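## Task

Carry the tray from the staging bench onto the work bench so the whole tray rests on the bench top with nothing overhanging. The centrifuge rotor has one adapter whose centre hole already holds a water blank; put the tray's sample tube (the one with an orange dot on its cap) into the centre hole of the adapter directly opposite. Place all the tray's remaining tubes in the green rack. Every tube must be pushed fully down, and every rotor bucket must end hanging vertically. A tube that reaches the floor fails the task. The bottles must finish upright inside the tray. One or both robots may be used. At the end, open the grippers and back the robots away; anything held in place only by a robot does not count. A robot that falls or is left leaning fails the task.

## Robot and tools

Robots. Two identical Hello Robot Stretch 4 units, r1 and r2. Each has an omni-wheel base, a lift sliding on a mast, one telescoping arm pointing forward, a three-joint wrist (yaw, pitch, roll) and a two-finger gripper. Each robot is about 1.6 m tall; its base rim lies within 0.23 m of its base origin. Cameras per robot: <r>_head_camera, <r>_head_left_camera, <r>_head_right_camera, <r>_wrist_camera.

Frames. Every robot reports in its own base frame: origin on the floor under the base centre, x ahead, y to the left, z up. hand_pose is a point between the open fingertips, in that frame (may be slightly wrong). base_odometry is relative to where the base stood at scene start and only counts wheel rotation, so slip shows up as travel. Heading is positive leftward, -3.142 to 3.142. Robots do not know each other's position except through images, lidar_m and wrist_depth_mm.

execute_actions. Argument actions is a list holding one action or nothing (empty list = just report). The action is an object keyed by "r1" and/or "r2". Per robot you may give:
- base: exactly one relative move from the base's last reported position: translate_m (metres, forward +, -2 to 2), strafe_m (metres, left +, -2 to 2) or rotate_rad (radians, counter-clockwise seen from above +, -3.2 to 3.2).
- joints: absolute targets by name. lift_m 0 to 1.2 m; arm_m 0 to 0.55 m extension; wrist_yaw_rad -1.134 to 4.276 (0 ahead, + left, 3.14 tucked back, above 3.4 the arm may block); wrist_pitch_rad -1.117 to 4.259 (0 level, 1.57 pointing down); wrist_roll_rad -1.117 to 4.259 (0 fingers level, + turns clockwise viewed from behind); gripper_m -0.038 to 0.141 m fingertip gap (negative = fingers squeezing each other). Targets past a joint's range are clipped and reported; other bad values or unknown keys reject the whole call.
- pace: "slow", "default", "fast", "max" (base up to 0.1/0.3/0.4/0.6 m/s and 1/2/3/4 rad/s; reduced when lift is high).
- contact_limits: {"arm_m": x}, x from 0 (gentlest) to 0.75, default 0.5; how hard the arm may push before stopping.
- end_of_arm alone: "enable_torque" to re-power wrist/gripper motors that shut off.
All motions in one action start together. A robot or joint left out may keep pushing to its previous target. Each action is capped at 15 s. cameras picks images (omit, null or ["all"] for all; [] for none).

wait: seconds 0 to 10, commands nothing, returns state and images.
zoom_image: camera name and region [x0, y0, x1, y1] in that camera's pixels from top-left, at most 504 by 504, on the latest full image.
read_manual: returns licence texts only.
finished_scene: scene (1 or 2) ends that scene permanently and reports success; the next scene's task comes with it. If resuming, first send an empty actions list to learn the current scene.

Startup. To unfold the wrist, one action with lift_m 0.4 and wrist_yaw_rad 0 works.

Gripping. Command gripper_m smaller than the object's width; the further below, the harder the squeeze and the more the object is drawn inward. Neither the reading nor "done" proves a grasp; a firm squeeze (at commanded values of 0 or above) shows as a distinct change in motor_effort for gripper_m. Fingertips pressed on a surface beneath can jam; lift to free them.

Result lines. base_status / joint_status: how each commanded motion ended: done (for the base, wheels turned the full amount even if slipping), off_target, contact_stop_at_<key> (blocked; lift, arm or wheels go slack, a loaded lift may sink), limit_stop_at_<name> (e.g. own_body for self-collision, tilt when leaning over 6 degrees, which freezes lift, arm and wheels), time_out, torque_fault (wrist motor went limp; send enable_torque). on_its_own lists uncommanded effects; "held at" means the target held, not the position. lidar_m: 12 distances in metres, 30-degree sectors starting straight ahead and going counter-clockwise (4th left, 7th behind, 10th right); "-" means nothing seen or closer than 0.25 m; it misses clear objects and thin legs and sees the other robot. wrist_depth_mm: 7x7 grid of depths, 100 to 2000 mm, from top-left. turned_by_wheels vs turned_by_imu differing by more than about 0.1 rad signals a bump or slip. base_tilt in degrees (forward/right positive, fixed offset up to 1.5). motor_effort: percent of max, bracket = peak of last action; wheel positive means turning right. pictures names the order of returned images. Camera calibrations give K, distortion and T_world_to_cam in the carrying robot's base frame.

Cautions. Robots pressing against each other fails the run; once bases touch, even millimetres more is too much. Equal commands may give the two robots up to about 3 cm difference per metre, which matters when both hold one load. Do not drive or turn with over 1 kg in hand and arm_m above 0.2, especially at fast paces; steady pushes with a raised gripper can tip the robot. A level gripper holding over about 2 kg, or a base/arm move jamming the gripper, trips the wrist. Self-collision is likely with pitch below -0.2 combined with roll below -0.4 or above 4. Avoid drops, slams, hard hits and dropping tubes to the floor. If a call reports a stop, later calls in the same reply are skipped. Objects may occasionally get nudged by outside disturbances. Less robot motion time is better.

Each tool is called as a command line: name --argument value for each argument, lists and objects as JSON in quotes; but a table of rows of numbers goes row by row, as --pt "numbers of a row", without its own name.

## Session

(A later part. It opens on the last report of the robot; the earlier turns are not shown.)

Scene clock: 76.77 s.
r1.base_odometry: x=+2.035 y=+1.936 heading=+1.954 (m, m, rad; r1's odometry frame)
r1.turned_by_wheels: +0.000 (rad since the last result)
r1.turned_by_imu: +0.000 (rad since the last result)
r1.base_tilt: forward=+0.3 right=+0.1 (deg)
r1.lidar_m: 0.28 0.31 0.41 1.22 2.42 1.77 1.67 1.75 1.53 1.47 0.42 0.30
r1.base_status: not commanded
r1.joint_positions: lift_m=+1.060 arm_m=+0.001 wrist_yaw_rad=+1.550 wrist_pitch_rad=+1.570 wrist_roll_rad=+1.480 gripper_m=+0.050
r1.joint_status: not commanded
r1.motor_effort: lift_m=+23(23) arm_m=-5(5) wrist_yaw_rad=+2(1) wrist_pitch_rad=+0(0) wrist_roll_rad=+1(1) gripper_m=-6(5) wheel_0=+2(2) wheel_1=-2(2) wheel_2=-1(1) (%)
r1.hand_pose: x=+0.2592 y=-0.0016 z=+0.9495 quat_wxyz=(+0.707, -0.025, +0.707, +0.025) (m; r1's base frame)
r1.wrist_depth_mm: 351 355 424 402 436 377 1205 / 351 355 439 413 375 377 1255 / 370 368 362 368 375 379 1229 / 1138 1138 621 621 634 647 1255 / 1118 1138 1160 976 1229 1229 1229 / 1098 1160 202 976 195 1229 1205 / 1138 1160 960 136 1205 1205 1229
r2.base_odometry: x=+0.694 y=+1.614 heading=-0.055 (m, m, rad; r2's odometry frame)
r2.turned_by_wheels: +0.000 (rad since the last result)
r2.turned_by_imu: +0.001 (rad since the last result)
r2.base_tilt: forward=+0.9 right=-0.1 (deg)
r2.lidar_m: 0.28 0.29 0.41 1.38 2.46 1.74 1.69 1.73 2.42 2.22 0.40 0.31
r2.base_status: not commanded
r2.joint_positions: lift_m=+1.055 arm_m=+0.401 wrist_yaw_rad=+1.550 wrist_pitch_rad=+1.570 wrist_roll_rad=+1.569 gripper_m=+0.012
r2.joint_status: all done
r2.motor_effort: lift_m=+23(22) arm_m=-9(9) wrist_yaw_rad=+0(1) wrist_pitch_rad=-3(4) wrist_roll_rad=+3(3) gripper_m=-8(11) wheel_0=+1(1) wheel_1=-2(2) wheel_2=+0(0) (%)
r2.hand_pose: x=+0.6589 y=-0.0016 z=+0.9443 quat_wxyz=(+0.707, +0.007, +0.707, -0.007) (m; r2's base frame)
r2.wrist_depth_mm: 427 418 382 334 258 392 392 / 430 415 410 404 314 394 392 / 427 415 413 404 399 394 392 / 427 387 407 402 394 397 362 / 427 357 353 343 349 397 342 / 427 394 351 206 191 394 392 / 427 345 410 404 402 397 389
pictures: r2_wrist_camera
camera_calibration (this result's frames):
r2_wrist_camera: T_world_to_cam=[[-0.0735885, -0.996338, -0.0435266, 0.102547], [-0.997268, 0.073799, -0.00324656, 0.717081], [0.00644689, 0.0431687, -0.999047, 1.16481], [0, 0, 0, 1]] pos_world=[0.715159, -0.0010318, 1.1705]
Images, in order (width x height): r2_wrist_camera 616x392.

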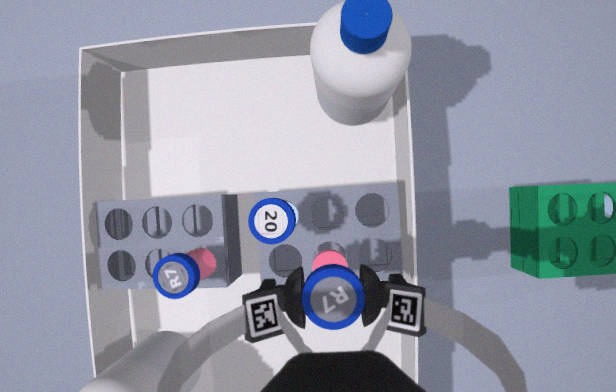

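execute_actions --actions '[{"r1": {"base": {"translate_m": -0.3}}, "r2": {"base": {"strafe_m": -0.296}, "joints": {"arm_m": 0.383}}}]' --cameras '["r2_wrist_camera"]'

zoom_image --camera "r2_wrist_camera" --region '[200, 165, 400, 345]'

Scene clock: 79.47 s.
r1.base_odometry: x=+2.147 y=+1.657 heading=+1.954 (m, m, rad; r1's odometry frame)
r1.turned_by_wheels: +0.000 (rad since the last result)
r1.turned_by_imu: +0.001 (rad since the last result)
r1.base_tilt: forward=+0.4 right=+0.1 (deg)
r1.lidar_m: 0.56 0.61 0.86 3.80 2.00 1.45 1.38 1.41 1.53 1.46 1.54 0.60
r1.base_status: done
r1.joint_positions: lift_m=+1.060 arm_m=+0.001 wrist_yaw_rad=+1.550 wrist_pitch_rad=+1.570 wrist_roll_rad=+1.480 gripper_m=+0.050
r1.joint_status: not commanded
r1.motor_effort: lift_m=+23(23) arm_m=-5(5) wrist_yaw_rad=+0(1) wrist_pitch_rad=-1(1) wrist_roll_rad=+1(1) gripper_m=-3(4) wheel_0=-1(5) wheel_1=+1(4) wheel_2=-2(8) (%)
r1.hand_pose: x=+0.2592 y=-0.0016 z=+0.9495 quat_wxyz=(+0.707, -0.025, +0.707, +0.025) (m; r1's base frame)
r1.wrist_depth_mm: 831 668 654 647 647 640 1205 / 1138 1138 976 946 904 1205 1229 / 1118 1138 1160 1205 1182 1229 1229 / 1138 1138 1160 1182 1205 1205 1229 / 1138 1138 1160 960 1205 1229 1229 / 1138 1160 202 946 195 1229 1255 / 1138 1138 976 136 1182 1229 1205
r2.base_odometry: x=+0.678 y=+1.318 heading=-0.054 (m, m, rad; r2's odometry frame)
r2.turned_by_wheels: +0.000 (rad since the last result)
r2.turned_by_imu: +0.002 (rad since the last result)
r2.base_tilt: forward=+1.0 right=-0.1 (deg)
r2.lidar_m: 0.28 0.28 0.42 1.14 2.45 1.74 1.69 1.76 2.43 1.93 1.99 0.29
r2.base_status: done
r2.joint_positions: lift_m=+1.055 arm_m=+0.385 wrist_yaw_rad=+1.550 wrist_pitch_rad=+1.570 wrist_roll_rad=+1.569 gripper_m=+0.012
r2.joint_status: all done
r2.motor_effort: lift_m=+22(23) arm_m=-9(10) wrist_yaw_rad=+1(0) wrist_pitch_rad=-3(3) wrist_roll_rad=+3(3) gripper_m=-8(12) wheel_0=+0(8) wheel_1=+1(6) wheel_2=+0(0) (%)
r2.hand_pose: x=+0.6429 y=-0.0016 z=+0.9444 quat_wxyz=(+0.707, +0.007, +0.707, -0.007) (m; r2's base frame)
r2.wrist_depth_mm: 427 424 413 407 399 394 1118 / 314 415 413 410 399 394 1138 / 424 415 413 407 402 394 1118 / 404 418 413 402 402 397 1118 / 362 415 407 347 399 397 759 / 424 415 415 206 190 394 759 / 427 413 413 404 399 392 759
pictures: r2_wrist_camera
camera_calibration (this result's frames):
r2_wrist_camera: T_world_to_cam=[[-0.073588, -0.996338, -0.0435267, 0.101372], [-0.997268, 0.0737985, -0.00324655, 0.701139], [0.00644687, 0.0431689, -0.999047, 1.16496], [0, 0, 0, 1]] pos_world=[0.699173, -0.00103173, 1.17054]
Images, in order (width x height): r2_wrist_camera 616x392.

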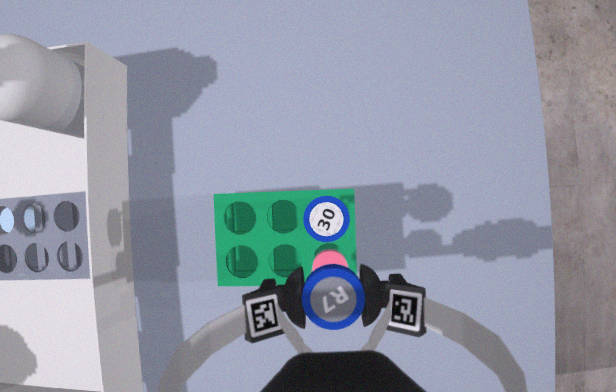

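Region (200, 165, 400, 345) of r2_wrist_camera's 616x392 image, scaled by 2.520; it fills the top 454 rows of this view, and the rest is white.

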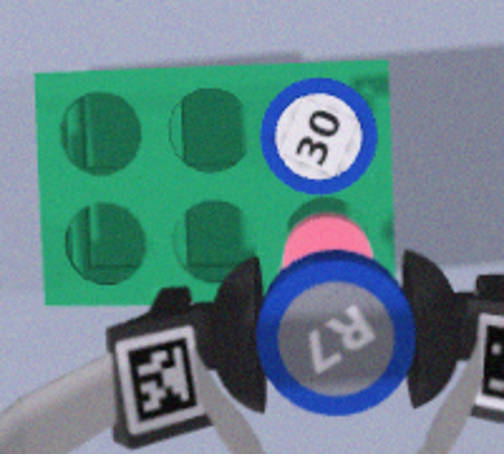

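execute_actions --actions '[{"r2": {"joints": {"arm_m": 0.381, "lift_m": 1.015}, "pace": "slow"}}]' --cameras '["r2_wrist_camera"]'

zoom_image --camera "r2_wrist_camera" --region '[200, 165, 400, 345]'

Scene clock: 80.80 s.
r1.base_odometry: x=+2.147 y=+1.657 heading=+1.954 (m, m, rad; r1's odometry frame)
r1.turned_by_wheels: +0.000 (rad since the last result)
r1.turned_by_imu: +0.000 (rad since the last result)
r1.base_tilt: forward=+0.4 right=+0.1 (deg)
r1.lidar_m: 0.57 0.61 0.87 3.82 2.00 1.46 1.37 1.42 1.54 1.47 1.52 0.59
r1.base_status: not commanded
r1.joint_positions: lift_m=+1.060 arm_m=+0.001 wrist_yaw_rad=+1.550 wrist_pitch_rad=+1.570 wrist_roll_rad=+1.480 gripper_m=+0.050
r1.joint_status: not commanded
r1.motor_effort: lift_m=+23(23) arm_m=-5(5) wrist_yaw_rad=-2(1) wrist_pitch_rad=+0(0) wrist_roll_rad=+1(1) gripper_m=-4(5) wheel_0=-1(1) wheel_1=+1(1) wheel_2=-2(2) (%)
r1.hand_pose: x=+0.2592 y=-0.0016 z=+0.9495 quat_wxyz=(+0.707, -0.025, +0.707, +0.025) (m; r1's base frame)
r1.wrist_depth_mm: 831 668 668 647 640 640 1229 / 1118 1138 991 946 917 1205 1255 / 1138 1138 1138 1182 1205 1229 1229 / 1138 1138 1160 1182 1182 1205 1255 / 1138 1138 1182 960 1205 1205 1255 / 1138 1160 202 960 195 1205 1255 / 1138 1118 946 136 1205 1229 1229
r2.base_odometry: x=+0.678 y=+1.318 heading=-0.054 (m, m, rad; r2's odometry frame)
r2.turned_by_wheels: +0.000 (rad since the last result)
r2.turned_by_imu: +0.001 (rad since the last result)
r2.base_tilt: forward=+1.0 right=-0.2 (deg)
r2.lidar_m: 0.28 0.30 0.42 1.14 2.44 1.74 1.70 1.77 2.41 1.93 1.98 0.28
r2.base_status: not commanded
r2.joint_positions: lift_m=+1.015 arm_m=+0.383 wrist_yaw_rad=+1.550 wrist_pitch_rad=+1.570 wrist_roll_rad=+1.569 gripper_m=+0.012
r2.joint_status: all done
r2.motor_effort: lift_m=+13(22) arm_m=-9(9) wrist_yaw_rad=+0(1) wrist_pitch_rad=-2(3) wrist_roll_rad=+3(3) gripper_m=-10(9) wheel_0=+0(0) wheel_1=+1(1) wheel_2=+0(0) (%)
r2.hand_pose: x=+0.6410 y=-0.0016 z=+0.9051 quat_wxyz=(+0.707, +0.007, +0.707, -0.007) (m; r2's base frame)
r2.wrist_depth_mm: 325 382 373 368 362 357 723 / 310 379 373 368 364 357 353 / 338 379 373 368 362 357 355 / 336 377 373 364 362 357 353 / 322 379 343 307 364 355 353 / 325 379 314 206 191 353 355 / 384 377 373 366 362 355 353
pictures: r2_wrist_camera
camera_calibration (this result's frames):
r2_wrist_camera: T_world_to_cam=[[-0.0735882, -0.996338, -0.0435267, 0.0995207], [-0.997268, 0.0737986, -0.00324655, 0.699055], [0.00644688, 0.0431689, -0.999047, 1.12578], [0, 0, 0, 1]] pos_world=[0.69721, -0.00103176, 1.13131]
Images, in order (width x height): r2_wrist_camera 616x392.

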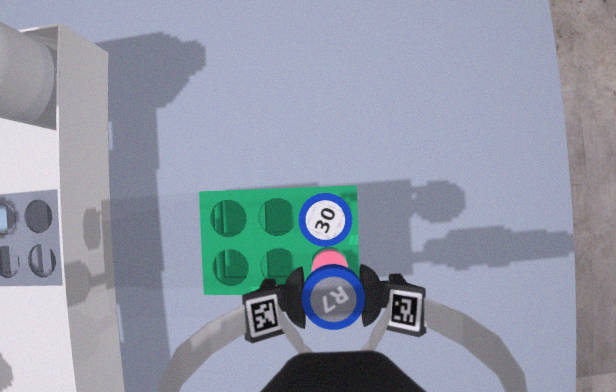

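Region (200, 165, 400, 345) of r2_wrist_camera's 616x392 image, scaled by 2.520; it fills the top 454 rows of this view, and the rest is white.

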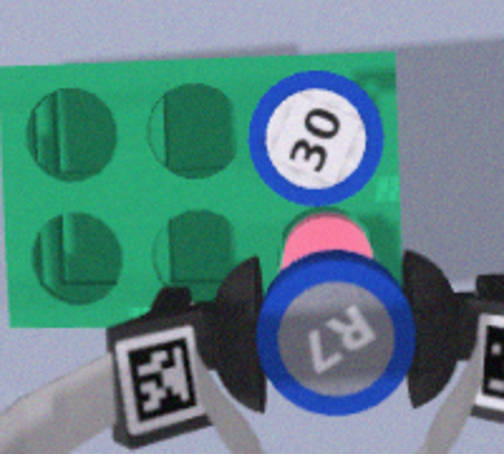

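execute_actions --actions '[{"r2": {"base": {"strafe_m": 0.002}, "joints": {"lift_m": 0.98}, "pace": "slow"}}]' --cameras '["r2_wrist_camera"]'

Scene clock: 82.07 s.
r1.base_odometry: x=+2.147 y=+1.657 heading=+1.954 (m, m, rad; r1's odometry frame)
r1.turned_by_wheels: +0.000 (rad since the last result)
r1.turned_by_imu: +0.000 (rad since the last result)
r1.base_tilt: forward=+0.3 right=+0.1 (deg)
r1.lidar_m: 0.57 0.62 0.85 3.82 1.99 1.46 1.37 1.44 1.54 1.46 1.55 0.61
r1.base_status: not commanded
r1.joint_positions: lift_m=+1.060 arm_m=+0.001 wrist_yaw_rad=+1.550 wrist_pitch_rad=+1.570 wrist_roll_rad=+1.480 gripper_m=+0.050
r1.joint_status: not commanded
r1.motor_effort: lift_m=+23(23) arm_m=-5(5) wrist_yaw_rad=+0(1) wrist_pitch_rad=-1(1) wrist_roll_rad=+1(1) gripper_m=-5(4) wheel_0=-1(1) wheel_1=+1(1) wheel_2=-2(2) (%)
r1.hand_pose: x=+0.2592 y=-0.0016 z=+0.9495 quat_wxyz=(+0.707, -0.025, +0.707, +0.025) (m; r1's base frame)
r1.wrist_depth_mm: 831 668 654 634 640 647 1229 / 1160 1138 976 931 904 1229 1229 / 1118 1160 1160 1182 1182 1229 1255 / 1160 1138 1138 1182 1229 1205 1229 / 1138 1160 1160 960 1205 1229 1255 / 1138 1160 202 960 195 1229 1229 / 1118 1138 960 136 1205 1229 1229
r2.base_odometry: x=+0.678 y=+1.320 heading=-0.054 (m, m, rad; r2's odometry frame)
r2.turned_by_wheels: +0.000 (rad since the last result)
r2.turned_by_imu: +0.001 (rad since the last result)
r2.base_tilt: forward=+1.0 right=-0.2 (deg)
r2.lidar_m: 0.28 0.29 0.42 1.13 2.44 1.76 1.70 1.77 2.42 1.92 1.99 0.29
r2.base_status: done
r2.joint_positions: lift_m=+0.980 arm_m=+0.383 wrist_yaw_rad=+1.550 wrist_pitch_rad=+1.570 wrist_roll_rad=+1.569 gripper_m=+0.012
r2.joint_status: all done
r2.motor_effort: lift_m=+13(12) arm_m=-9(9) wrist_yaw_rad=+0(0) wrist_pitch_rad=-1(3) wrist_roll_rad=+3(3) gripper_m=-9(11) wheel_0=+1(2) wheel_1=+0(4) wheel_2=+0(0) (%)
r2.hand_pose: x=+0.6410 y=-0.0016 z=+0.8702 quat_wxyz=(+0.707, +0.007, +0.707, -0.007) (m; r2's base frame)
r2.wrist_depth_mm: 298 343 336 332 325 322 319 / 298 342 336 330 327 322 317 / 298 343 340 332 327 322 319 / 298 343 332 274 327 324 320 / 294 343 278 273 329 322 320 / 303 345 277 206 191 322 319 / 296 343 336 332 327 320 319
pictures: r2_wrist_camera
camera_calibration (this result's frames):
r2_wrist_camera: T_world_to_cam=[[-0.0735884, -0.996338, -0.0435266, 0.0979977], [-0.997268, 0.0737989, -0.00324656, 0.698939], [0.00644688, 0.0431687, -0.999047, 1.09083], [0, 0, 0, 1]] pos_world=[0.697209, -0.00103178, 1.09632]
Images, in order (width x height): r2_wrist_camera 616x392.

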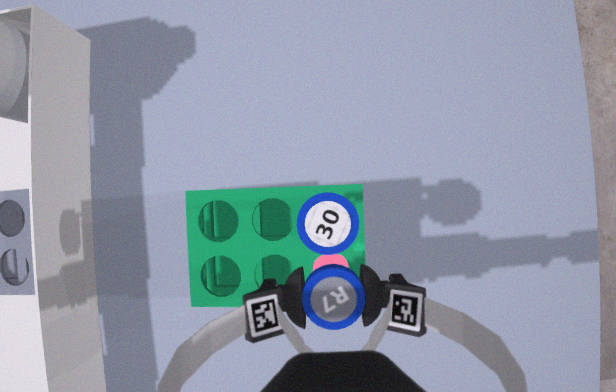

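execute_actions --actions '[{"r2": {"joints": {"gripper_m": 0.048}}}]' --cameras '["r2_wrist_camera"]'

Scene clock: 83.27 s.
r1.base_odometry: x=+2.147 y=+1.657 heading=+1.954 (m, m, rad; r1's odometry frame)
r1.turned_by_wheels: +0.000 (rad since the last result)
r1.turned_by_imu: +0.000 (rad since the last result)
r1.base_tilt: forward=+0.4 right=+0.1 (deg)
r1.lidar_m: 0.57 0.61 0.86 3.79 2.01 1.48 1.38 1.44 1.54 1.48 1.55 0.61
r1.base_status: not commanded
r1.joint_positions: lift_m=+1.060 arm_m=+0.001 wrist_yaw_rad=+1.550 wrist_pitch_rad=+1.570 wrist_roll_rad=+1.480 gripper_m=+0.050
r1.joint_status: not commanded
r1.motor_effort: lift_m=+23(23) arm_m=-5(5) wrist_yaw_rad=-1(1) wrist_pitch_rad=-1(1) wrist_roll_rad=+1(1) gripper_m=-4(4) wheel_0=-1(1) wheel_1=+1(1) wheel_2=-2(2) (%)
r1.hand_pose: x=+0.2592 y=-0.0016 z=+0.9495 quat_wxyz=(+0.707, -0.025, +0.707, +0.025) (m; r1's base frame)
r1.wrist_depth_mm: 820 661 654 640 634 647 1229 / 1118 1118 991 946 904 1205 1229 / 1118 1138 1182 1182 1205 1229 1229 / 1118 1160 1160 1182 1205 1229 1229 / 1138 1160 1160 960 1205 1205 1229 / 1118 1138 202 960 195 1205 1229 / 1138 1160 960 137 1205 1205 1229
r2.base_odometry: x=+0.678 y=+1.320 heading=-0.054 (m, m, rad; r2's odometry frame)
r2.turned_by_wheels: +0.000 (rad since the last result)
r2.turned_by_imu: +0.001 (rad since the last result)
r2.base_tilt: forward=+1.0 right=-0.1 (deg)
r2.lidar_m: 0.28 0.30 0.42 1.14 2.45 1.74 1.70 1.75 2.44 1.92 1.99 0.30
r2.base_status: not commanded
r2.joint_positions: lift_m=+0.980 arm_m=+0.383 wrist_yaw_rad=+1.550 wrist_pitch_rad=+1.570 wrist_roll_rad=+1.569 gripper_m=+0.048
r2.joint_status: all done
r2.motor_effort: lift_m=+13(13) arm_m=-9(9) wrist_yaw_rad=+1(0) wrist_pitch_rad=-3(3) wrist_roll_rad=+3(3) gripper_m=-3(12) wheel_0=+1(1) wheel_1=+0(0) wheel_2=+0(0) (%)
r2.hand_pose: x=+0.6410 y=-0.0016 z=+0.8701 quat_wxyz=(+0.707, +0.007, +0.707, -0.007) (m; r2's base frame)
r2.wrist_depth_mm: 297 343 338 332 329 324 319 / 298 345 336 332 327 322 320 / 298 343 338 332 329 322 319 / 297 342 334 273 329 324 319 / 296 343 278 272 327 322 320 / 301 343 276 210 210 324 319 / 297 345 338 246 327 322 319
pictures: r2_wrist_camera
camera_calibration (this result's frames):
r2_wrist_camera: T_world_to_cam=[[-0.0735882, -0.996338, -0.0435267, 0.0979969], [-0.997268, 0.0737986, -0.00324655, 0.698934], [0.00644688, 0.0431689, -0.999047, 1.09082], [0, 0, 0, 1]] pos_world=[0.697204, -0.00103175, 1.09631]
Images, in order (width x height): r2_wrist_camera 616x392.

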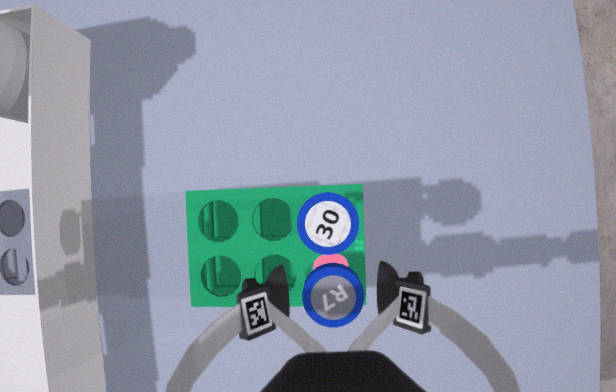

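execute_actions --actions '[{"r2": {"joints": {"lift_m": 1.03}, "pace": "fast"}}]' --cameras '[]'

execute_actions --actions '[{"r2": {"base": {"strafe_m": 0.334}, "joints": {"arm_m": 0.441}, "pace": "fast"}}]' --cameras '["r2_wrist_camera"]'

Scene clock: 84.50 s.
r1.base_odometry: x=+2.147 y=+1.657 heading=+1.954 (m, m, rad; r1's odometry frame)
r1.turned_by_wheels: +0.000 (rad since the last result)
r1.turned_by_imu: +0.000 (rad since the last result)
r1.base_tilt: forward=+0.4 right=+0.1 (deg)
r1.lidar_m: 0.56 0.60 0.86 3.81 2.00 1.47 1.39 1.44 1.53 1.47 1.52 0.62
r1.base_status: not commanded
r1.joint_positions: lift_m=+1.060 arm_m=+0.001 wrist_yaw_rad=+1.550 wrist_pitch_rad=+1.570 wrist_roll_rad=+1.480 gripper_m=+0.050
r1.joint_status: not commanded
r1.motor_effort: lift_m=+23(23) arm_m=-5(5) wrist_yaw_rad=-1(1) wrist_pitch_rad=+0(2) wrist_roll_rad=+1(1) gripper_m=-4(4) wheel_0=-1(1) wheel_1=+2(1) wheel_2=-2(2) (%)
r1.hand_pose: x=+0.2592 y=-0.0016 z=+0.9495 quat_wxyz=(+0.707, -0.025, +0.707, +0.025) (m; r1's base frame)
r1.wrist_depth_mm: 820 668 654 647 634 647 1205 / 1138 1118 991 960 904 1205 1229 / 1118 1160 1182 1182 1182 1229 1229 / 1118 1138 1160 1182 1182 1205 1205 / 1138 1138 1160 976 1205 1229 1229 / 1138 1138 202 960 195 1205 1229 / 1138 1138 960 136 1182 1229 1205
r2.base_odometry: x=+0.678 y=+1.320 heading=-0.054 (m, m, rad; r2's odometry frame)
r2.turned_by_wheels: +0.000 (rad since the last result)
r2.turned_by_imu: +0.001 (rad since the last result)
r2.base_tilt: forward=+1.0 right=-0.1 (deg)
r2.lidar_m: 0.28 0.29 0.43 1.12 2.43 1.74 1.71 1.76 2.42 1.93 1.97 0.29
r2.base_status: not commanded
r2.joint_positions: lift_m=+1.030 arm_m=+0.383 wrist_yaw_rad=+1.550 wrist_pitch_rad=+1.570 wrist_roll_rad=+1.569 gripper_m=+0.048
r2.joint_status: all done
r2.motor_effort: lift_m=+22(24) arm_m=-9(9) wrist_yaw_rad=+1(1) wrist_pitch_rad=-3(2) wrist_roll_rad=+2(3) gripper_m=-2(4) wheel_0=+1(1) wheel_1=+0(0) wheel_2=+0(0) (%)
r2.hand_pose: x=+0.6410 y=-0.0016 z=+0.9194 quat_wxyz=(+0.707, +0.007, +0.707, -0.007) (m; r2's base frame)
r2.wrist_depth_mm: 332 392 387 382 375 370 1098 / 309 397 387 379 377 370 741 / 399 394 387 382 375 373 368 / 338 392 387 379 377 370 368 / 336 394 382 322 375 370 368 / 399 392 325 322 211 373 366 / 399 392 387 273 375 368 368
pictures: none
No camera images: the call's "cameras" was empty. Leave "cameras" out to get every camera's image.

Scene clock: 86.77 s.
r1.base_odometry: x=+2.147 y=+1.657 heading=+1.954 (m, m, rad; r1's odometry frame)
r1.turned_by_wheels: +0.000 (rad since the last result)
r1.turned_by_imu: +0.001 (rad since the last result)
r1.base_tilt: forward=+0.4 right=+0.1 (deg)
r1.lidar_m: 0.57 0.61 0.87 3.81 2.01 1.46 1.36 1.42 1.52 1.46 1.52 0.61
r1.base_status: not commanded
r1.joint_positions: lift_m=+1.060 arm_m=+0.001 wrist_yaw_rad=+1.550 wrist_pitch_rad=+1.570 wrist_roll_rad=+1.480 gripper_m=+0.050
r1.joint_status: not commanded
r1.motor_effort: lift_m=+23(23) arm_m=-5(5) wrist_yaw_rad=+1(1) wrist_pitch_rad=-1(1) wrist_roll_rad=+1(1) gripper_m=-5(3) wheel_0=-1(1) wheel_1=+1(1) wheel_2=-2(2) (%)
r1.hand_pose: x=+0.2592 y=-0.0016 z=+0.9495 quat_wxyz=(+0.707, -0.025, +0.707, +0.025) (m; r1's base frame)
r1.wrist_depth_mm: 820 668 661 647 634 647 1229 / 1138 1138 976 960 904 1229 1229 / 1138 1160 1160 1160 1205 1255 1205 / 1118 1138 1160 1182 1205 1229 1229 / 1118 1160 1160 960 1182 1205 1229 / 1138 1138 202 960 195 1229 1255 / 1138 1138 976 137 1205 1205 1229
r2.base_odometry: x=+0.696 y=+1.654 heading=-0.054 (m, m, rad; r2's odometry frame)
r2.turned_by_wheels: +0.000 (rad since the last result)
r2.turned_by_imu: +0.001 (rad since the last result)
r2.base_tilt: forward=+1.0 right=-0.2 (deg)
r2.lidar_m: 0.27 0.28 0.41 1.42 2.44 1.75 1.71 1.77 2.42 2.25 0.40 0.30
r2.base_status: done
r2.joint_positions: lift_m=+1.030 arm_m=+0.439 wrist_yaw_rad=+1.550 wrist_pitch_rad=+1.570 wrist_roll_rad=+1.569 gripper_m=+0.048
r2.joint_status: all done
r2.motor_effort: lift_m=+22(22) arm_m=+9(8) wrist_yaw_rad=-1(0) wrist_pitch_rad=-3(4) wrist_roll_rad=+3(3) gripper_m=-2(1) wheel_0=+0(9) wheel_1=+0(9) wheel_2=+0(1) (%)
r2.hand_pose: x=+0.6977 y=-0.0016 z=+0.9194 quat_wxyz=(+0.707, +0.007, +0.707, -0.007) (m; r2's base frame)
r2.wrist_depth_mm: 399 397 387 382 375 368 366 / 402 364 375 377 235 240 366 / 399 387 384 379 319 368 366 / 399 384 387 377 377 368 366 / 402 357 359 347 315 368 368 / 399 329 274 258 210 370 368 / 402 389 327 270 373 332 368
pictures: r2_wrist_camera
camera_calibration (this result's frames):
r2_wrist_camera: T_world_to_cam=[[-0.0735917, -0.996337, -0.043559, 0.104353], [-0.997268, 0.0738023, -0.00324483, 0.755635], [0.0064477, 0.0432012, -0.999046, 1.13963], [0, 0, 0, 1]] pos_world=[0.753902, -0.00103014, 1.14554]
Images, in order (width x height): r2_wrist_camera 616x392.

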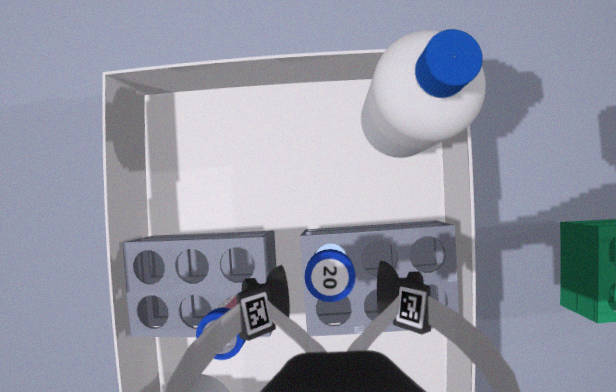

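execute_actions --actions '[{"r2": {"joints": {"lift_m": 0.985, "arm_m": 0.442}}}]' --cameras '["r2_wrist_camera"]'

execute_actions --actions '[{"r2": {"joints": {"gripper_m": 0.012}}}]' --cameras '[]'

execute_actions --actions '[{"r2": {"joints": {"lift_m": 1.055}}}]' --cameras '["r2_wrist_camera"]'

Scene clock: 87.97 s.
r1.base_odometry: x=+2.147 y=+1.657 heading=+1.954 (m, m, rad; r1's odometry frame)
r1.turned_by_wheels: +0.000 (rad since the last result)
r1.turned_by_imu: +0.000 (rad since the last result)
r1.base_tilt: forward=+0.4 right=+0.1 (deg)
r1.lidar_m: 0.59 0.58 0.85 3.81 1.99 1.48 1.39 1.42 1.54 1.47 1.53 0.59
r1.base_status: not commanded
r1.joint_positions: lift_m=+1.060 arm_m=+0.001 wrist_yaw_rad=+1.550 wrist_pitch_rad=+1.570 wrist_roll_rad=+1.480 gripper_m=+0.050
r1.joint_status: not commanded
r1.motor_effort: lift_m=+23(23) arm_m=-5(5) wrist_yaw_rad=+0(2) wrist_pitch_rad=+0(1) wrist_roll_rad=+1(1) gripper_m=-5(4) wheel_0=-1(1) wheel_1=+2(1) wheel_2=-2(2) (%)
r1.hand_pose: x=+0.2592 y=-0.0016 z=+0.9495 quat_wxyz=(+0.707, -0.025, +0.707, +0.025) (m; r1's base frame)
r1.wrist_depth_mm: 831 661 661 647 640 640 1255 / 1118 1138 991 960 917 1182 1229 / 1138 1138 1182 1182 1205 1205 1229 / 1138 1160 1160 1182 1205 1205 1255 / 1118 1138 1160 976 1182 1205 1255 / 1160 1160 202 976 195 1229 1229 / 1118 1138 976 136 1205 1205 1255
r2.base_odometry: x=+0.696 y=+1.654 heading=-0.054 (m, m, rad; r2's odometry frame)
r2.turned_by_wheels: +0.000 (rad since the last result)
r2.turned_by_imu: +0.000 (rad since the last result)
r2.base_tilt: forward=+1.0 right=-0.2 (deg)
r2.lidar_m: 0.28 0.30 0.43 1.40 2.46 1.73 1.69 1.76 2.42 2.25 0.41 0.30
r2.base_status: not commanded
r2.joint_positions: lift_m=+0.985 arm_m=+0.440 wrist_yaw_rad=+1.550 wrist_pitch_rad=+1.570 wrist_roll_rad=+1.569 gripper_m=+0.048
r2.joint_status: all done
r2.motor_effort: lift_m=+13(21) arm_m=+9(9) wrist_yaw_rad=+0(1) wrist_pitch_rad=-2(3) wrist_roll_rad=+3(2) gripper_m=-4(4) wheel_0=+0(1) wheel_1=+0(0) wheel_2=+0(0) (%)
r2.hand_pose: x=+0.6986 y=-0.0016 z=+0.8751 quat_wxyz=(+0.707, +0.007, +0.707, -0.007) (m; r2's base frame)
r2.wrist_depth_mm: 355 347 342 314 197 151 324 / 353 320 338 334 199 187 324 / 353 342 340 334 306 322 325 / 355 345 340 336 330 325 324 / 353 315 310 304 273 271 324 / 353 286 266 213 211 270 324 / 355 294 218 220 271 298 324
pictures: r2_wrist_camera
camera_calibration (this result's frames):
r2_wrist_camera: T_world_to_cam=[[-0.0735918, -0.996337, -0.043559, 0.102497], [-0.997268, 0.0738024, -0.00324483, 0.756442], [0.00644771, 0.0432012, -0.999046, 1.09544], [0, 0, 0, 1]] pos_world=[0.754855, -0.00103016, 1.10132]
Images, in order (width x height): r2_wrist_camera 616x392.

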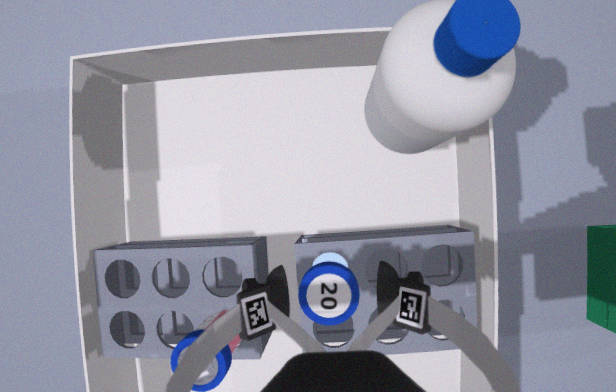

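Scene clock: 89.10 s.
r1.base_odometry: x=+2.147 y=+1.657 heading=+1.954 (m, m, rad; r1's odometry frame)
r1.turned_by_wheels: +0.000 (rad since the last result)
r1.turned_by_imu: +0.000 (rad since the last result)
r1.base_tilt: forward=+0.4 right=+0.2 (deg)
r1.lidar_m: 0.58 0.62 0.85 3.82 2.03 1.45 1.39 1.43 1.53 1.46 1.54 0.59
r1.base_status: not commanded
r1.joint_positions: lift_m=+1.060 arm_m=+0.001 wrist_yaw_rad=+1.550 wrist_pitch_rad=+1.570 wrist_roll_rad=+1.480 gripper_m=+0.050
r1.joint_status: not commanded
r1.motor_effort: lift_m=+23(23) arm_m=-5(5) wrist_yaw_rad=+2(2) wrist_pitch_rad=-2(1) wrist_roll_rad=+1(1) gripper_m=-4(2) wheel_0=-1(1) wheel_1=+1(1) wheel_2=-2(2) (%)
r1.hand_pose: x=+0.2592 y=-0.0016 z=+0.9495 quat_wxyz=(+0.707, -0.025, +0.707, +0.025) (m; r1's base frame)
r1.wrist_depth_mm: 831 668 661 647 634 647 1229 / 1138 1160 976 960 904 1229 1229 / 1138 1160 1160 1160 1182 1229 1255 / 1138 1138 1160 1182 1205 1205 1229 / 1118 1138 1138 976 1205 1205 1229 / 1138 1160 202 960 195 1229 1255 / 1138 1118 976 137 1205 1205 1205
r2.base_odometry: x=+0.696 y=+1.654 heading=-0.054 (m, m, rad; r2's odometry frame)
r2.turned_by_wheels: +0.000 (rad since the last result)
r2.turned_by_imu: +0.000 (rad since the last result)
r2.base_tilt: forward=+0.9 right=-0.2 (deg)
r2.lidar_m: 0.27 0.29 0.41 1.42 2.44 1.75 1.70 1.78 2.41 2.25 0.41 0.30
r2.base_status: not commanded
r2.joint_positions: lift_m=+0.985 arm_m=+0.440 wrist_yaw_rad=+1.550 wrist_pitch_rad=+1.570 wrist_roll_rad=+1.569 gripper_m=+0.012
r2.joint_status: all done
r2.motor_effort: lift_m=+12(12) arm_m=+10(10) wrist_yaw_rad=-1(0) wrist_pitch_rad=-2(2) wrist_roll_rad=+2(3) gripper_m=-10(8) wheel_0=+0(0) wheel_1=+0(0) wheel_2=+1(0) (%)
r2.hand_pose: x=+0.6986 y=-0.0016 z=+0.8751 quat_wxyz=(+0.707, +0.007, +0.707, -0.007) (m; r2's base frame)
r2.wrist_depth_mm: 353 347 340 314 197 151 324 / 353 319 338 334 200 187 324 / 353 342 340 334 306 322 325 / 353 343 340 334 329 325 324 / 353 314 310 304 271 272 322 / 357 285 278 206 190 268 322 / 353 285 217 277 272 268 324
pictures: none
No camera images: the call's "cameras" was empty. Leave "cameras" out to get every camera's image.

Scene clock: 90.37 s.
r1.base_odometry: x=+2.147 y=+1.657 heading=+1.954 (m, m, rad; r1's odometry frame)
r1.turned_by_wheels: +0.000 (rad since the last result)
r1.turned_by_imu: +0.000 (rad since the last result)
r1.base_tilt: forward=+0.4 right=+0.1 (deg)
r1.lidar_m: 0.57 0.61 0.87 3.81 2.03 1.46 1.37 1.44 1.53 1.47 1.52 0.61
r1.base_status: not commanded
r1.joint_positions: lift_m=+1.060 arm_m=+0.001 wrist_yaw_rad=+1.550 wrist_pitch_rad=+1.570 wrist_roll_rad=+1.480 gripper_m=+0.050
r1.joint_status: not commanded
r1.motor_effort: lift_m=+23(23) arm_m=-5(5) wrist_yaw_rad=+1(1) wrist_pitch_rad=-1(0) wrist_roll_rad=+1(1) gripper_m=-5(6) wheel_0=-1(1) wheel_1=+1(2) wheel_2=-2(2) (%)
r1.hand_pose: x=+0.2592 y=-0.0016 z=+0.9495 quat_wxyz=(+0.707, -0.025, +0.707, +0.025) (m; r1's base frame)
r1.wrist_depth_mm: 831 668 661 647 640 647 1229 / 1118 1138 976 960 904 1205 1255 / 1118 1138 1182 1182 1182 1205 1205 / 1138 1138 1182 1160 1205 1182 1255 / 1138 1160 1160 976 1205 1205 1255 / 1138 1160 202 976 195 1229 1255 / 1118 1182 960 137 1205 1205 1229
r2.base_odometry: x=+0.696 y=+1.654 heading=-0.054 (m, m, rad; r2's odometry frame)
r2.turned_by_wheels: +0.000 (rad since the last result)
r2.turned_by_imu: +0.001 (rad since the last result)
r2.base_tilt: forward=+1.0 right=-0.2 (deg)
r2.lidar_m: 0.27 0.30 0.42 1.42 2.45 1.72 1.70 1.77 2.42 2.27 0.42 0.29
r2.base_status: not commanded
r2.joint_positions: lift_m=+1.055 arm_m=+0.440 wrist_yaw_rad=+1.550 wrist_pitch_rad=+1.570 wrist_roll_rad=+1.569 gripper_m=+0.012
r2.joint_status: all done
r2.motor_effort: lift_m=+22(24) arm_m=+10(10) wrist_yaw_rad=+0(1) wrist_pitch_rad=-3(2) wrist_roll_rad=+2(3) gripper_m=-12(10) wheel_0=+0(0) wheel_1=+0(0) wheel_2=+0(0) (%)
r2.hand_pose: x=+0.6986 y=-0.0016 z=+0.9443 quat_wxyz=(+0.707, +0.007, +0.707, -0.007) (m; r2's base frame)
r2.wrist_depth_mm: 427 421 415 407 399 394 389 / 427 418 410 404 258 397 389 / 427 413 413 404 306 394 389 / 427 413 410 407 399 394 389 / 427 410 379 351 342 392 394 / 427 410 347 206 190 392 392 / 430 418 402 402 399 332 389
pictures: r2_wrist_camera
camera_calibration (this result's frames):
r2_wrist_camera: T_world_to_cam=[[-0.0735918, -0.996337, -0.0435589, 0.10551], [-0.997268, 0.0738024, -0.00324484, 0.756669], [0.0064477, 0.0432011, -0.999046, 1.16455], [0, 0, 0, 1]] pos_world=[0.754858, -0.00103017, 1.17049]
Images, in order (width x height): r2_wrist_camera 616x392.

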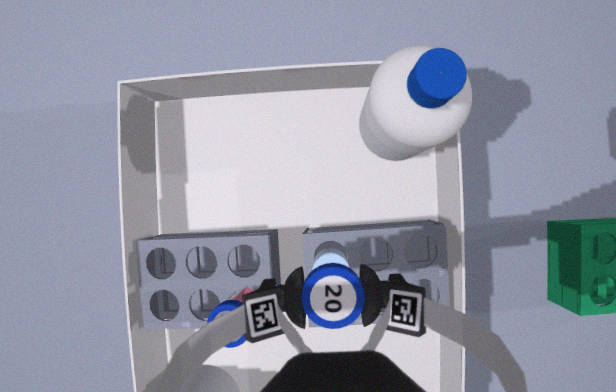

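execute_actions --actions '[{"r2": {"base": {"strafe_m": -0.2585}, "joints": {"arm_m": 0.423}}}]' --cameras '[]'

execute_actions --actions '[{"r2": {"joints": {"lift_m": 1.022}}}]' --cameras '["r2_wrist_camera"]'

zoom_image --camera "r2_wrist_camera" --region '[270, 200, 490, 350]'

Scene clock: 92.90 s.
r1.base_odometry: x=+2.147 y=+1.657 heading=+1.954 (m, m, rad; r1's odometry frame)
r1.turned_by_wheels: +0.000 (rad since the last result)
r1.turned_by_imu: +0.001 (rad since the last result)
r1.base_tilt: forward=+0.3 right=+0.1 (deg)
r1.lidar_m: 0.57 0.62 0.88 3.79 2.01 1.46 1.39 1.43 1.55 1.46 1.53 0.61
r1.base_status: not commanded
r1.joint_positions: lift_m=+1.060 arm_m=+0.001 wrist_yaw_rad=+1.550 wrist_pitch_rad=+1.570 wrist_roll_rad=+1.480 gripper_m=+0.050
r1.joint_status: not commanded
r1.motor_effort: lift_m=+23(23) arm_m=-5(5) wrist_yaw_rad=+1(0) wrist_pitch_rad=-1(1) wrist_roll_rad=+1(1) gripper_m=-4(5) wheel_0=-1(1) wheel_1=+1(1) wheel_2=-2(2) (%)
r1.hand_pose: x=+0.2592 y=-0.0016 z=+0.9495 quat_wxyz=(+0.707, -0.025, +0.707, +0.025) (m; r1's base frame)
r1.wrist_depth_mm: 820 668 661 647 634 640 1229 / 1118 1160 976 960 904 1205 1229 / 1138 1138 1160 1182 1205 1205 1229 / 1138 1138 1182 1182 1205 1205 1229 / 1160 1160 1160 976 1205 1205 1229 / 1138 1138 202 976 195 1205 1229 / 1138 1160 976 136 1205 1205 1229
r2.base_odometry: x=+0.682 y=+1.395 heading=-0.054 (m, m, rad; r2's odometry frame)
r2.turned_by_wheels: +0.000 (rad since the last result)
r2.turned_by_imu: +0.001 (rad since the last result)
r2.base_tilt: forward=+1.0 right=-0.1 (deg)
r2.lidar_m: 0.28 0.29 0.41 1.13 2.44 1.75 1.70 1.76 2.42 2.00 0.39 0.29
r2.base_status: done
r2.joint_positions: lift_m=+1.055 arm_m=+0.425 wrist_yaw_rad=+1.550 wrist_pitch_rad=+1.570 wrist_roll_rad=+1.569 gripper_m=+0.012
r2.joint_status: all done
r2.motor_effort: lift_m=+22(22) arm_m=-9(10) wrist_yaw_rad=+1(1) wrist_pitch_rad=-1(3) wrist_roll_rad=+3(3) gripper_m=-10(12) wheel_0=+0(9) wheel_1=+2(9) wheel_2=+0(1) (%)
r2.hand_pose: x=+0.6829 y=-0.0016 z=+0.9444 quat_wxyz=(+0.707, +0.007, +0.707, -0.007) (m; r2's base frame)
r2.wrist_depth_mm: 427 418 413 407 402 394 392 / 253 343 413 407 402 394 392 / 421 324 413 407 399 394 389 / 424 415 415 407 402 397 389 / 379 355 413 375 343 392 392 / 389 389 368 206 190 394 392 / 427 415 413 404 399 394 392
pictures: none
No camera images: the call's "cameras" was empty. Leave "cameras" out to get every camera's image.

Scene clock: 93.83 s.
r1.base_odometry: x=+2.147 y=+1.657 heading=+1.954 (m, m, rad; r1's odometry frame)
r1.turned_by_wheels: +0.000 (rad since the last result)
r1.turned_by_imu: +0.000 (rad since the last result)
r1.base_tilt: forward=+0.4 right=+0.2 (deg)
r1.lidar_m: 0.58 0.61 0.86 3.81 1.98 1.46 1.36 1.43 1.50 1.47 1.53 0.60
r1.base_status: not commanded
r1.joint_positions: lift_m=+1.060 arm_m=+0.001 wrist_yaw_rad=+1.550 wrist_pitch_rad=+1.570 wrist_roll_rad=+1.480 gripper_m=+0.050
r1.joint_status: not commanded
r1.motor_effort: lift_m=+23(23) arm_m=-5(5) wrist_yaw_rad=+0(0) wrist_pitch_rad=-1(3) wrist_roll_rad=+1(1) gripper_m=-4(5) wheel_0=-1(1) wheel_1=+1(1) wheel_2=-2(2) (%)
r1.hand_pose: x=+0.2592 y=-0.0016 z=+0.9495 quat_wxyz=(+0.707, -0.025, +0.707, +0.025) (m; r1's base frame)
r1.wrist_depth_mm: 831 668 661 640 640 647 1229 / 1138 1138 991 946 904 1229 1255 / 1138 1138 1160 1182 1182 1229 1229 / 1118 1138 1160 1160 1182 1205 1255 / 1160 1160 1182 960 1182 1205 1229 / 1138 1160 202 960 195 1229 1255 / 1118 1138 946 136 1205 1205 1229
r2.base_odometry: x=+0.682 y=+1.395 heading=-0.054 (m, m, rad; r2's odometry frame)
r2.turned_by_wheels: +0.000 (rad since the last result)
r2.turned_by_imu: +0.000 (rad since the last result)
r2.base_tilt: forward=+0.9 right=-0.2 (deg)
r2.lidar_m: 0.27 0.28 0.42 1.13 2.43 1.74 1.69 1.75 2.44 2.01 0.42 0.30
r2.base_status: not commanded
r2.joint_positions: lift_m=+1.022 arm_m=+0.425 wrist_yaw_rad=+1.550 wrist_pitch_rad=+1.570 wrist_roll_rad=+1.569 gripper_m=+0.012
r2.joint_status: all done
r2.motor_effort: lift_m=+13(20) arm_m=-9(9) wrist_yaw_rad=+0(0) wrist_pitch_rad=-3(2) wrist_roll_rad=+3(3) gripper_m=-6(10) wheel_0=+0(0) wheel_1=+2(2) wheel_2=+0(1) (%)
r2.hand_pose: x=+0.6829 y=-0.0016 z=+0.9121 quat_wxyz=(+0.707, +0.007, +0.707, -0.007) (m; r2's base frame)
r2.wrist_depth_mm: 392 384 377 375 370 364 359 / 238 310 382 375 368 362 359 / 248 320 382 375 368 364 359 / 392 384 379 375 368 364 357 / 330 325 379 368 310 359 359 / 329 325 364 206 190 364 359 / 389 387 379 375 368 246 359
pictures: r2_wrist_camera
camera_calibration (this result's frames):
r2_wrist_camera: T_world_to_cam=[[-0.0735916, -0.996337, -0.0435592, 0.102953], [-0.997268, 0.0738022, -0.00324482, 0.740921], [0.0064477, 0.0432013, -0.999046, 1.13248], [0, 0, 0, 1]] pos_world=[0.739171, -0.00103012, 1.13829]
Images, in order (width x height): r2_wrist_camera 616x392.

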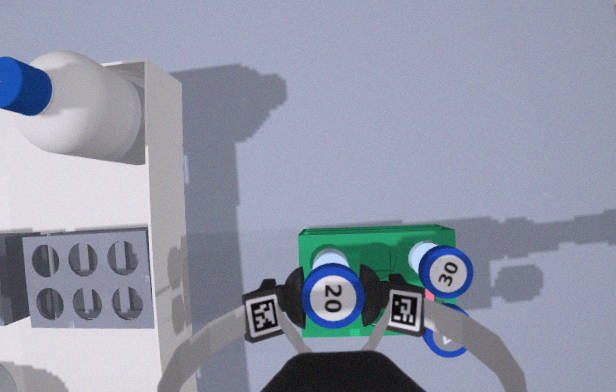

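Region (270, 200, 490, 350) of r2_wrist_camera's 616x392 image, scaled by 2.291; it fills the top 344 rows of this view, and the rest is white.

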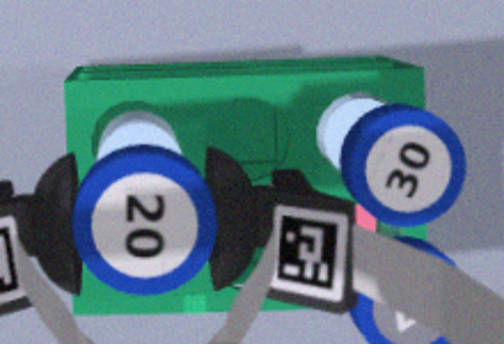

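execute_actions --actions '[{"r2": {"base": {"strafe_m": 0.002}, "joints": {"arm_m": 0.4285, "lift_m": 0.98}, "pace": "slow"}}]' --cameras '["r2_wrist_camera"]'

Scene clock: 95.30 s.
r1.base_odometry: x=+2.147 y=+1.657 heading=+1.954 (m, m, rad; r1's odometry frame)
r1.turned_by_wheels: +0.000 (rad since the last result)
r1.turned_by_imu: +0.001 (rad since the last result)
r1.base_tilt: forward=+0.4 right=+0.2 (deg)
r1.lidar_m: 0.58 0.60 0.86 3.82 1.99 1.46 1.37 1.43 1.54 1.46 1.56 0.62
r1.base_status: not commanded
r1.joint_positions: lift_m=+1.060 arm_m=+0.001 wrist_yaw_rad=+1.550 wrist_pitch_rad=+1.570 wrist_roll_rad=+1.480 gripper_m=+0.050
r1.joint_status: not commanded
r1.motor_effort: lift_m=+23(23) arm_m=-5(5) wrist_yaw_rad=+1(0) wrist_pitch_rad=-1(1) wrist_roll_rad=+1(1) gripper_m=-6(5) wheel_0=-1(1) wheel_1=+1(1) wheel_2=-2(2) (%)
r1.hand_pose: x=+0.2592 y=-0.0016 z=+0.9495 quat_wxyz=(+0.707, -0.025, +0.707, +0.025) (m; r1's base frame)
r1.wrist_depth_mm: 831 668 654 640 634 647 1229 / 1138 1118 976 946 904 1205 1229 / 1138 1138 1160 1205 1205 1205 1229 / 1138 1160 1160 1182 1205 1229 1229 / 1138 1160 1182 976 1205 1229 1229 / 1138 1160 202 960 196 1229 1229 / 1118 1138 960 136 1182 1229 1229
r2.base_odometry: x=+0.682 y=+1.397 heading=-0.054 (m, m, rad; r2's odometry frame)
r2.turned_by_wheels: +0.000 (rad since the last result)
r2.turned_by_imu: +0.001 (rad since the last result)
r2.base_tilt: forward=+1.0 right=-0.2 (deg)
r2.lidar_m: 0.28 0.29 0.41 1.17 2.44 1.72 1.70 1.78 2.43 2.01 0.40 0.29
r2.base_status: done
r2.joint_positions: lift_m=+0.980 arm_m=+0.427 wrist_yaw_rad=+1.550 wrist_pitch_rad=+1.570 wrist_roll_rad=+1.569 gripper_m=+0.012
r2.joint_status: all done
r2.motor_effort: lift_m=+13(14) arm_m=+10(9) wrist_yaw_rad=+1(1) wrist_pitch_rad=-2(2) wrist_roll_rad=+3(3) gripper_m=-12(11) wheel_0=+0(5) wheel_1=+1(4) wheel_2=+0(0) (%)
r2.hand_pose: x=+0.6851 y=-0.0016 z=+0.8701 quat_wxyz=(+0.707, +0.007, +0.707, -0.007) (m; r2's base frame)
r2.wrist_depth_mm: 345 342 336 330 327 322 319 / 206 293 338 332 327 322 317 / 231 296 338 332 327 322 319 / 345 342 338 332 325 324 319 / 314 307 338 330 270 322 320 / 285 303 338 206 190 204 319 / 345 310 336 287 268 204 319
pictures: r2_wrist_camera
camera_calibration (this result's frames):
r2_wrist_camera: T_world_to_cam=[[-0.0735916, -0.996337, -0.0435592, 0.101285], [-0.997268, 0.0738022, -0.00324482, 0.742952], [0.0064477, 0.0432013, -0.999046, 1.09053], [0, 0, 0, 1]] pos_world=[0.741344, -0.00103012, 1.09631]
Images, in order (width x height): r2_wrist_camera 616x392.

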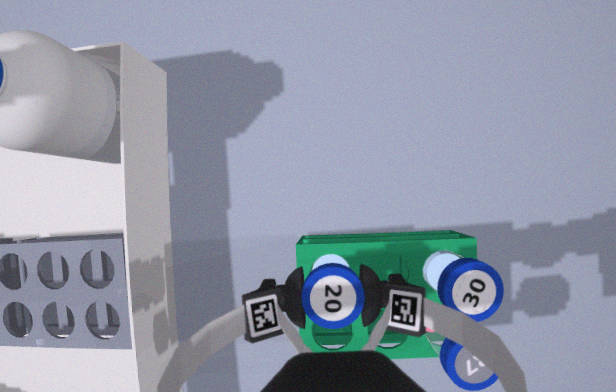

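execute_actions --actions '[{"r2": {"joints": {"gripper_m": 0.046}}}]' --cameras '[]'

execute_actions --actions '[{"r2": {"joints": {"lift_m": 1.03}, "pace": "fast"}}]' --cameras '["r2_wrist_camera"]'

execute_actions --actions '[{"r2": {"base": {"strafe_m": 0.336}, "joints": {"arm_m": 0.402, "gripper_m": 0.05}, "pace": "fast"}}]' --cameras '["r2_wrist_camera"]'

Scene clock: 96.70 s.
r1.base_odometry: x=+2.147 y=+1.657 heading=+1.954 (m, m, rad; r1's odometry frame)
r1.turned_by_wheels: +0.000 (rad since the last result)
r1.turned_by_imu: +0.001 (rad since the last result)
r1.base_tilt: forward=+0.5 right=+0.2 (deg)
r1.lidar_m: 0.58 0.60 0.85 3.79 2.04 1.45 1.37 1.45 1.53 1.47 1.54 0.60
r1.base_status: not commanded
r1.joint_positions: lift_m=+1.060 arm_m=+0.001 wrist_yaw_rad=+1.550 wrist_pitch_rad=+1.570 wrist_roll_rad=+1.480 gripper_m=+0.050
r1.joint_status: not commanded
r1.motor_effort: lift_m=+23(23) arm_m=-5(5) wrist_yaw_rad=+2(1) wrist_pitch_rad=-1(2) wrist_roll_rad=+1(1) gripper_m=-4(6) wheel_0=-1(1) wheel_1=+1(1) wheel_2=-2(2) (%)
r1.hand_pose: x=+0.2592 y=-0.0016 z=+0.9495 quat_wxyz=(+0.707, -0.025, +0.707, +0.025) (m; r1's base frame)
r1.wrist_depth_mm: 831 661 654 640 640 647 1255 / 1138 1118 991 946 904 1205 1229 / 1118 1138 1160 1160 1205 1229 1229 / 1138 1160 1160 1182 1182 1205 1229 / 1138 1138 1160 976 1229 1205 1229 / 1138 1138 202 960 195 1205 1255 / 1118 1138 976 136 1205 1229 1229
r2.base_odometry: x=+0.682 y=+1.397 heading=-0.054 (m, m, rad; r2's odometry frame)
r2.turned_by_wheels: +0.000 (rad since the last result)
r2.turned_by_imu: +0.001 (rad since the last result)
r2.base_tilt: forward=+1.0 right=-0.2 (deg)
r2.lidar_m: 0.28 0.30 0.42 1.13 2.43 1.75 1.70 1.77 2.42 2.00 0.38 0.29
r2.base_status: not commanded
r2.joint_positions: lift_m=+0.980 arm_m=+0.427 wrist_yaw_rad=+1.550 wrist_pitch_rad=+1.570 wrist_roll_rad=+1.569 gripper_m=+0.046
r2.joint_status: all done
r2.motor_effort: lift_m=+13(13) arm_m=+10(10) wrist_yaw_rad=+0(1) wrist_pitch_rad=-3(1) wrist_roll_rad=+3(3) gripper_m=-2(10) wheel_0=+0(0) wheel_1=+0(1) wheel_2=+0(0) (%)
r2.hand_pose: x=+0.6851 y=-0.0016 z=+0.8701 quat_wxyz=(+0.707, +0.007, +0.707, -0.007) (m; r2's base frame)
r2.wrist_depth_mm: 345 342 340 332 329 324 317 / 206 293 336 332 327 322 319 / 231 296 338 332 327 324 319 / 345 340 338 334 329 322 320 / 315 310 338 330 270 319 320 / 285 303 338 210 196 206 319 / 343 320 338 232 268 205 319
pictures: none
No camera images: the call's "cameras" was empty. Leave "cameras" out to get every camera's image.

Scene clock: 97.63 s.
r1.base_odometry: x=+2.147 y=+1.657 heading=+1.954 (m, m, rad; r1's odometry frame)
r1.turned_by_wheels: +0.000 (rad since the last result)
r1.turned_by_imu: +0.000 (rad since the last result)
r1.base_tilt: forward=+0.5 right=+0.1 (deg)
r1.lidar_m: 0.58 0.59 0.85 3.81 1.99 1.46 1.39 1.45 1.55 1.48 1.54 0.60
r1.base_status: not commanded
r1.joint_positions: lift_m=+1.060 arm_m=+0.001 wrist_yaw_rad=+1.550 wrist_pitch_rad=+1.570 wrist_roll_rad=+1.480 gripper_m=+0.050
r1.joint_status: not commanded
r1.motor_effort: lift_m=+23(23) arm_m=-5(5) wrist_yaw_rad=-1(0) wrist_pitch_rad=-1(1) wrist_roll_rad=+1(1) gripper_m=-4(7) wheel_0=-1(1) wheel_1=+1(1) wheel_2=-2(2) (%)
r1.hand_pose: x=+0.2592 y=-0.0016 z=+0.9495 quat_wxyz=(+0.707, -0.025, +0.707, +0.025) (m; r1's base frame)
r1.wrist_depth_mm: 831 661 661 640 640 654 1229 / 1138 1160 976 960 904 1205 1229 / 1138 1160 1160 1182 1205 1205 1205 / 1118 1138 1160 1182 1205 1229 1255 / 1118 1160 1160 976 1182 1205 1229 / 1138 1138 202 976 196 1229 1205 / 1138 1138 960 136 1182 1229 1255
r2.base_odometry: x=+0.682 y=+1.397 heading=-0.054 (m, m, rad; r2's odometry frame)
r2.turned_by_wheels: +0.000 (rad since the last result)
r2.turned_by_imu: +0.000 (rad since the last result)
r2.base_tilt: forward=+1.0 right=-0.1 (deg)
r2.lidar_m: 0.28 0.29 0.41 1.14 2.44 1.74 1.71 1.77 2.42 2.00 0.39 0.28
r2.base_status: not commanded
r2.joint_positions: lift_m=+1.030 arm_m=+0.427 wrist_yaw_rad=+1.550 wrist_pitch_rad=+1.570 wrist_roll_rad=+1.569 gripper_m=+0.046
r2.joint_status: all done
r2.motor_effort: lift_m=+22(23) arm_m=+9(10) wrist_yaw_rad=+1(1) wrist_pitch_rad=-2(4) wrist_roll_rad=+3(4) gripper_m=-2(1) wheel_0=+0(0) wheel_1=+1(0) wheel_2=+0(0) (%)
r2.hand_pose: x=+0.6851 y=-0.0016 z=+0.9194 quat_wxyz=(+0.707, +0.007, +0.707, -0.007) (m; r2's base frame)
r2.wrist_depth_mm: 399 394 387 382 377 370 366 / 245 320 389 384 379 370 366 / 251 314 387 382 377 368 366 / 397 392 387 382 377 373 366 / 347 336 389 375 317 370 366 / 336 332 355 260 196 368 368 / 399 392 387 272 373 368 366
pictures: r2_wrist_camera
camera_calibration (this result's frames):
r2_wrist_camera: T_world_to_cam=[[-0.0735917, -0.996337, -0.043559, 0.103431], [-0.997268, 0.0738023, -0.00324483, 0.743136], [0.0064477, 0.0432012, -0.999046, 1.13971], [0, 0, 0, 1]] pos_world=[0.741368, -0.00103014, 1.14554]
Images, in order (width x height): r2_wrist_camera 616x392.

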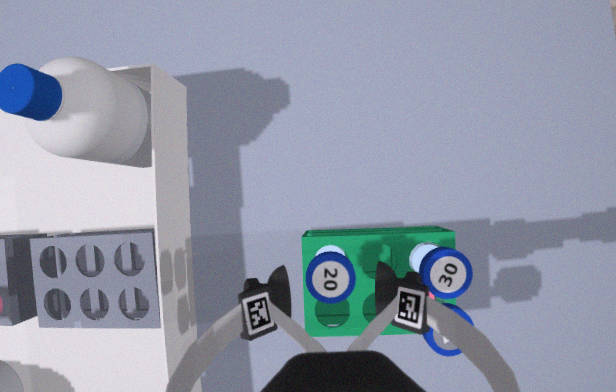

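Scene clock: 99.90 s.
r1.base_odometry: x=+2.147 y=+1.657 heading=+1.954 (m, m, rad; r1's odometry frame)
r1.turned_by_wheels: +0.000 (rad since the last result)
r1.turned_by_imu: +0.001 (rad since the last result)
r1.base_tilt: forward=+0.4 right=+0.0 (deg)
r1.lidar_m: 0.57 0.61 0.87 3.78 2.00 1.45 1.39 1.42 1.54 1.47 1.52 0.61
r1.base_status: not commanded
r1.joint_positions: lift_m=+1.060 arm_m=+0.001 wrist_yaw_rad=+1.550 wrist_pitch_rad=+1.570 wrist_roll_rad=+1.480 gripper_m=+0.050
r1.joint_status: not commanded
r1.motor_effort: lift_m=+23(23) arm_m=-5(5) wrist_yaw_rad=-1(1) wrist_pitch_rad=-1(1) wrist_roll_rad=+1(1) gripper_m=-4(3) wheel_0=-1(1) wheel_1=+1(1) wheel_2=-2(2) (%)
r1.hand_pose: x=+0.2592 y=-0.0016 z=+0.9495 quat_wxyz=(+0.707, -0.025, +0.707, +0.025) (m; r1's base frame)
r1.wrist_depth_mm: 831 661 661 647 634 640 1229 / 1138 1138 991 946 904 1229 1229 / 1138 1160 1160 1182 1205 1205 1255 / 1138 1138 1182 1182 1182 1229 1229 / 1118 1138 1182 976 1182 1255 1229 / 1138 1138 202 960 195 1205 1255 / 1138 1138 976 136 1182 1205 1255
r2.base_odometry: x=+0.700 y=+1.733 heading=-0.054 (m, m, rad; r2's odometry frame)
r2.turned_by_wheels: +0.000 (rad since the last result)
r2.turned_by_imu: +0.001 (rad since the last result)
r2.base_tilt: forward=+0.9 right=-0.2 (deg)
r2.lidar_m: 0.27 0.29 0.42 1.43 2.44 1.74 1.69 1.75 2.44 2.34 0.40 0.29
r2.base_status: done
r2.joint_positions: lift_m=+1.030 arm_m=+0.404 wrist_yaw_rad=+1.550 wrist_pitch_rad=+1.570 wrist_roll_rad=+1.569 gripper_m=+0.050
r2.joint_status: all done
r2.motor_effort: lift_m=+22(22) arm_m=-9(9) wrist_yaw_rad=+0(1) wrist_pitch_rad=-2(2) wrist_roll_rad=+3(3) gripper_m=-1(4) wheel_0=+1(9) wheel_1=-2(7) wheel_2=+0(1) (%)
r2.hand_pose: x=+0.6619 y=-0.0016 z=+0.9194 quat_wxyz=(+0.707, +0.007, +0.707, -0.007) (m; r2's base frame)
r2.wrist_depth_mm: 399 394 353 351 355 248 - / 399 397 384 379 375 301 293 / 402 394 384 379 375 368 324 / 402 397 349 375 373 338 315 / 397 394 325 319 315 312 306 / 402 397 324 258 211 368 319 / 402 394 319 231 373 366 317
pictures: r2_wrist_camera
camera_calibration (this result's frames):
r2_wrist_camera: T_world_to_cam=[[-0.0735941, -0.996336, -0.0435697, 0.101736], [-0.997267, 0.0738047, -0.00324426, 0.719972], [0.00644803, 0.0432119, -0.999045, 1.13987], [0, 0, 0, 1]] pos_world=[0.718142, -0.0010298, 1.14555]
Images, in order (width x height): r2_wrist_camera 616x392.

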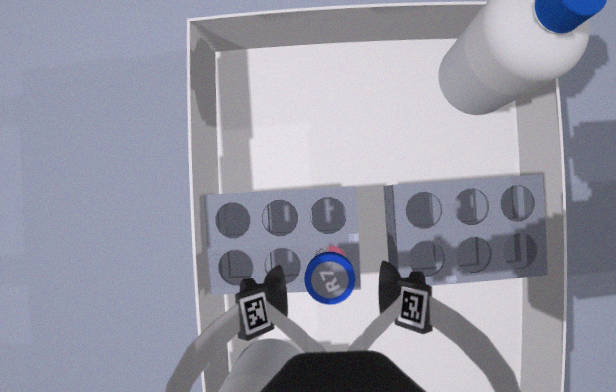

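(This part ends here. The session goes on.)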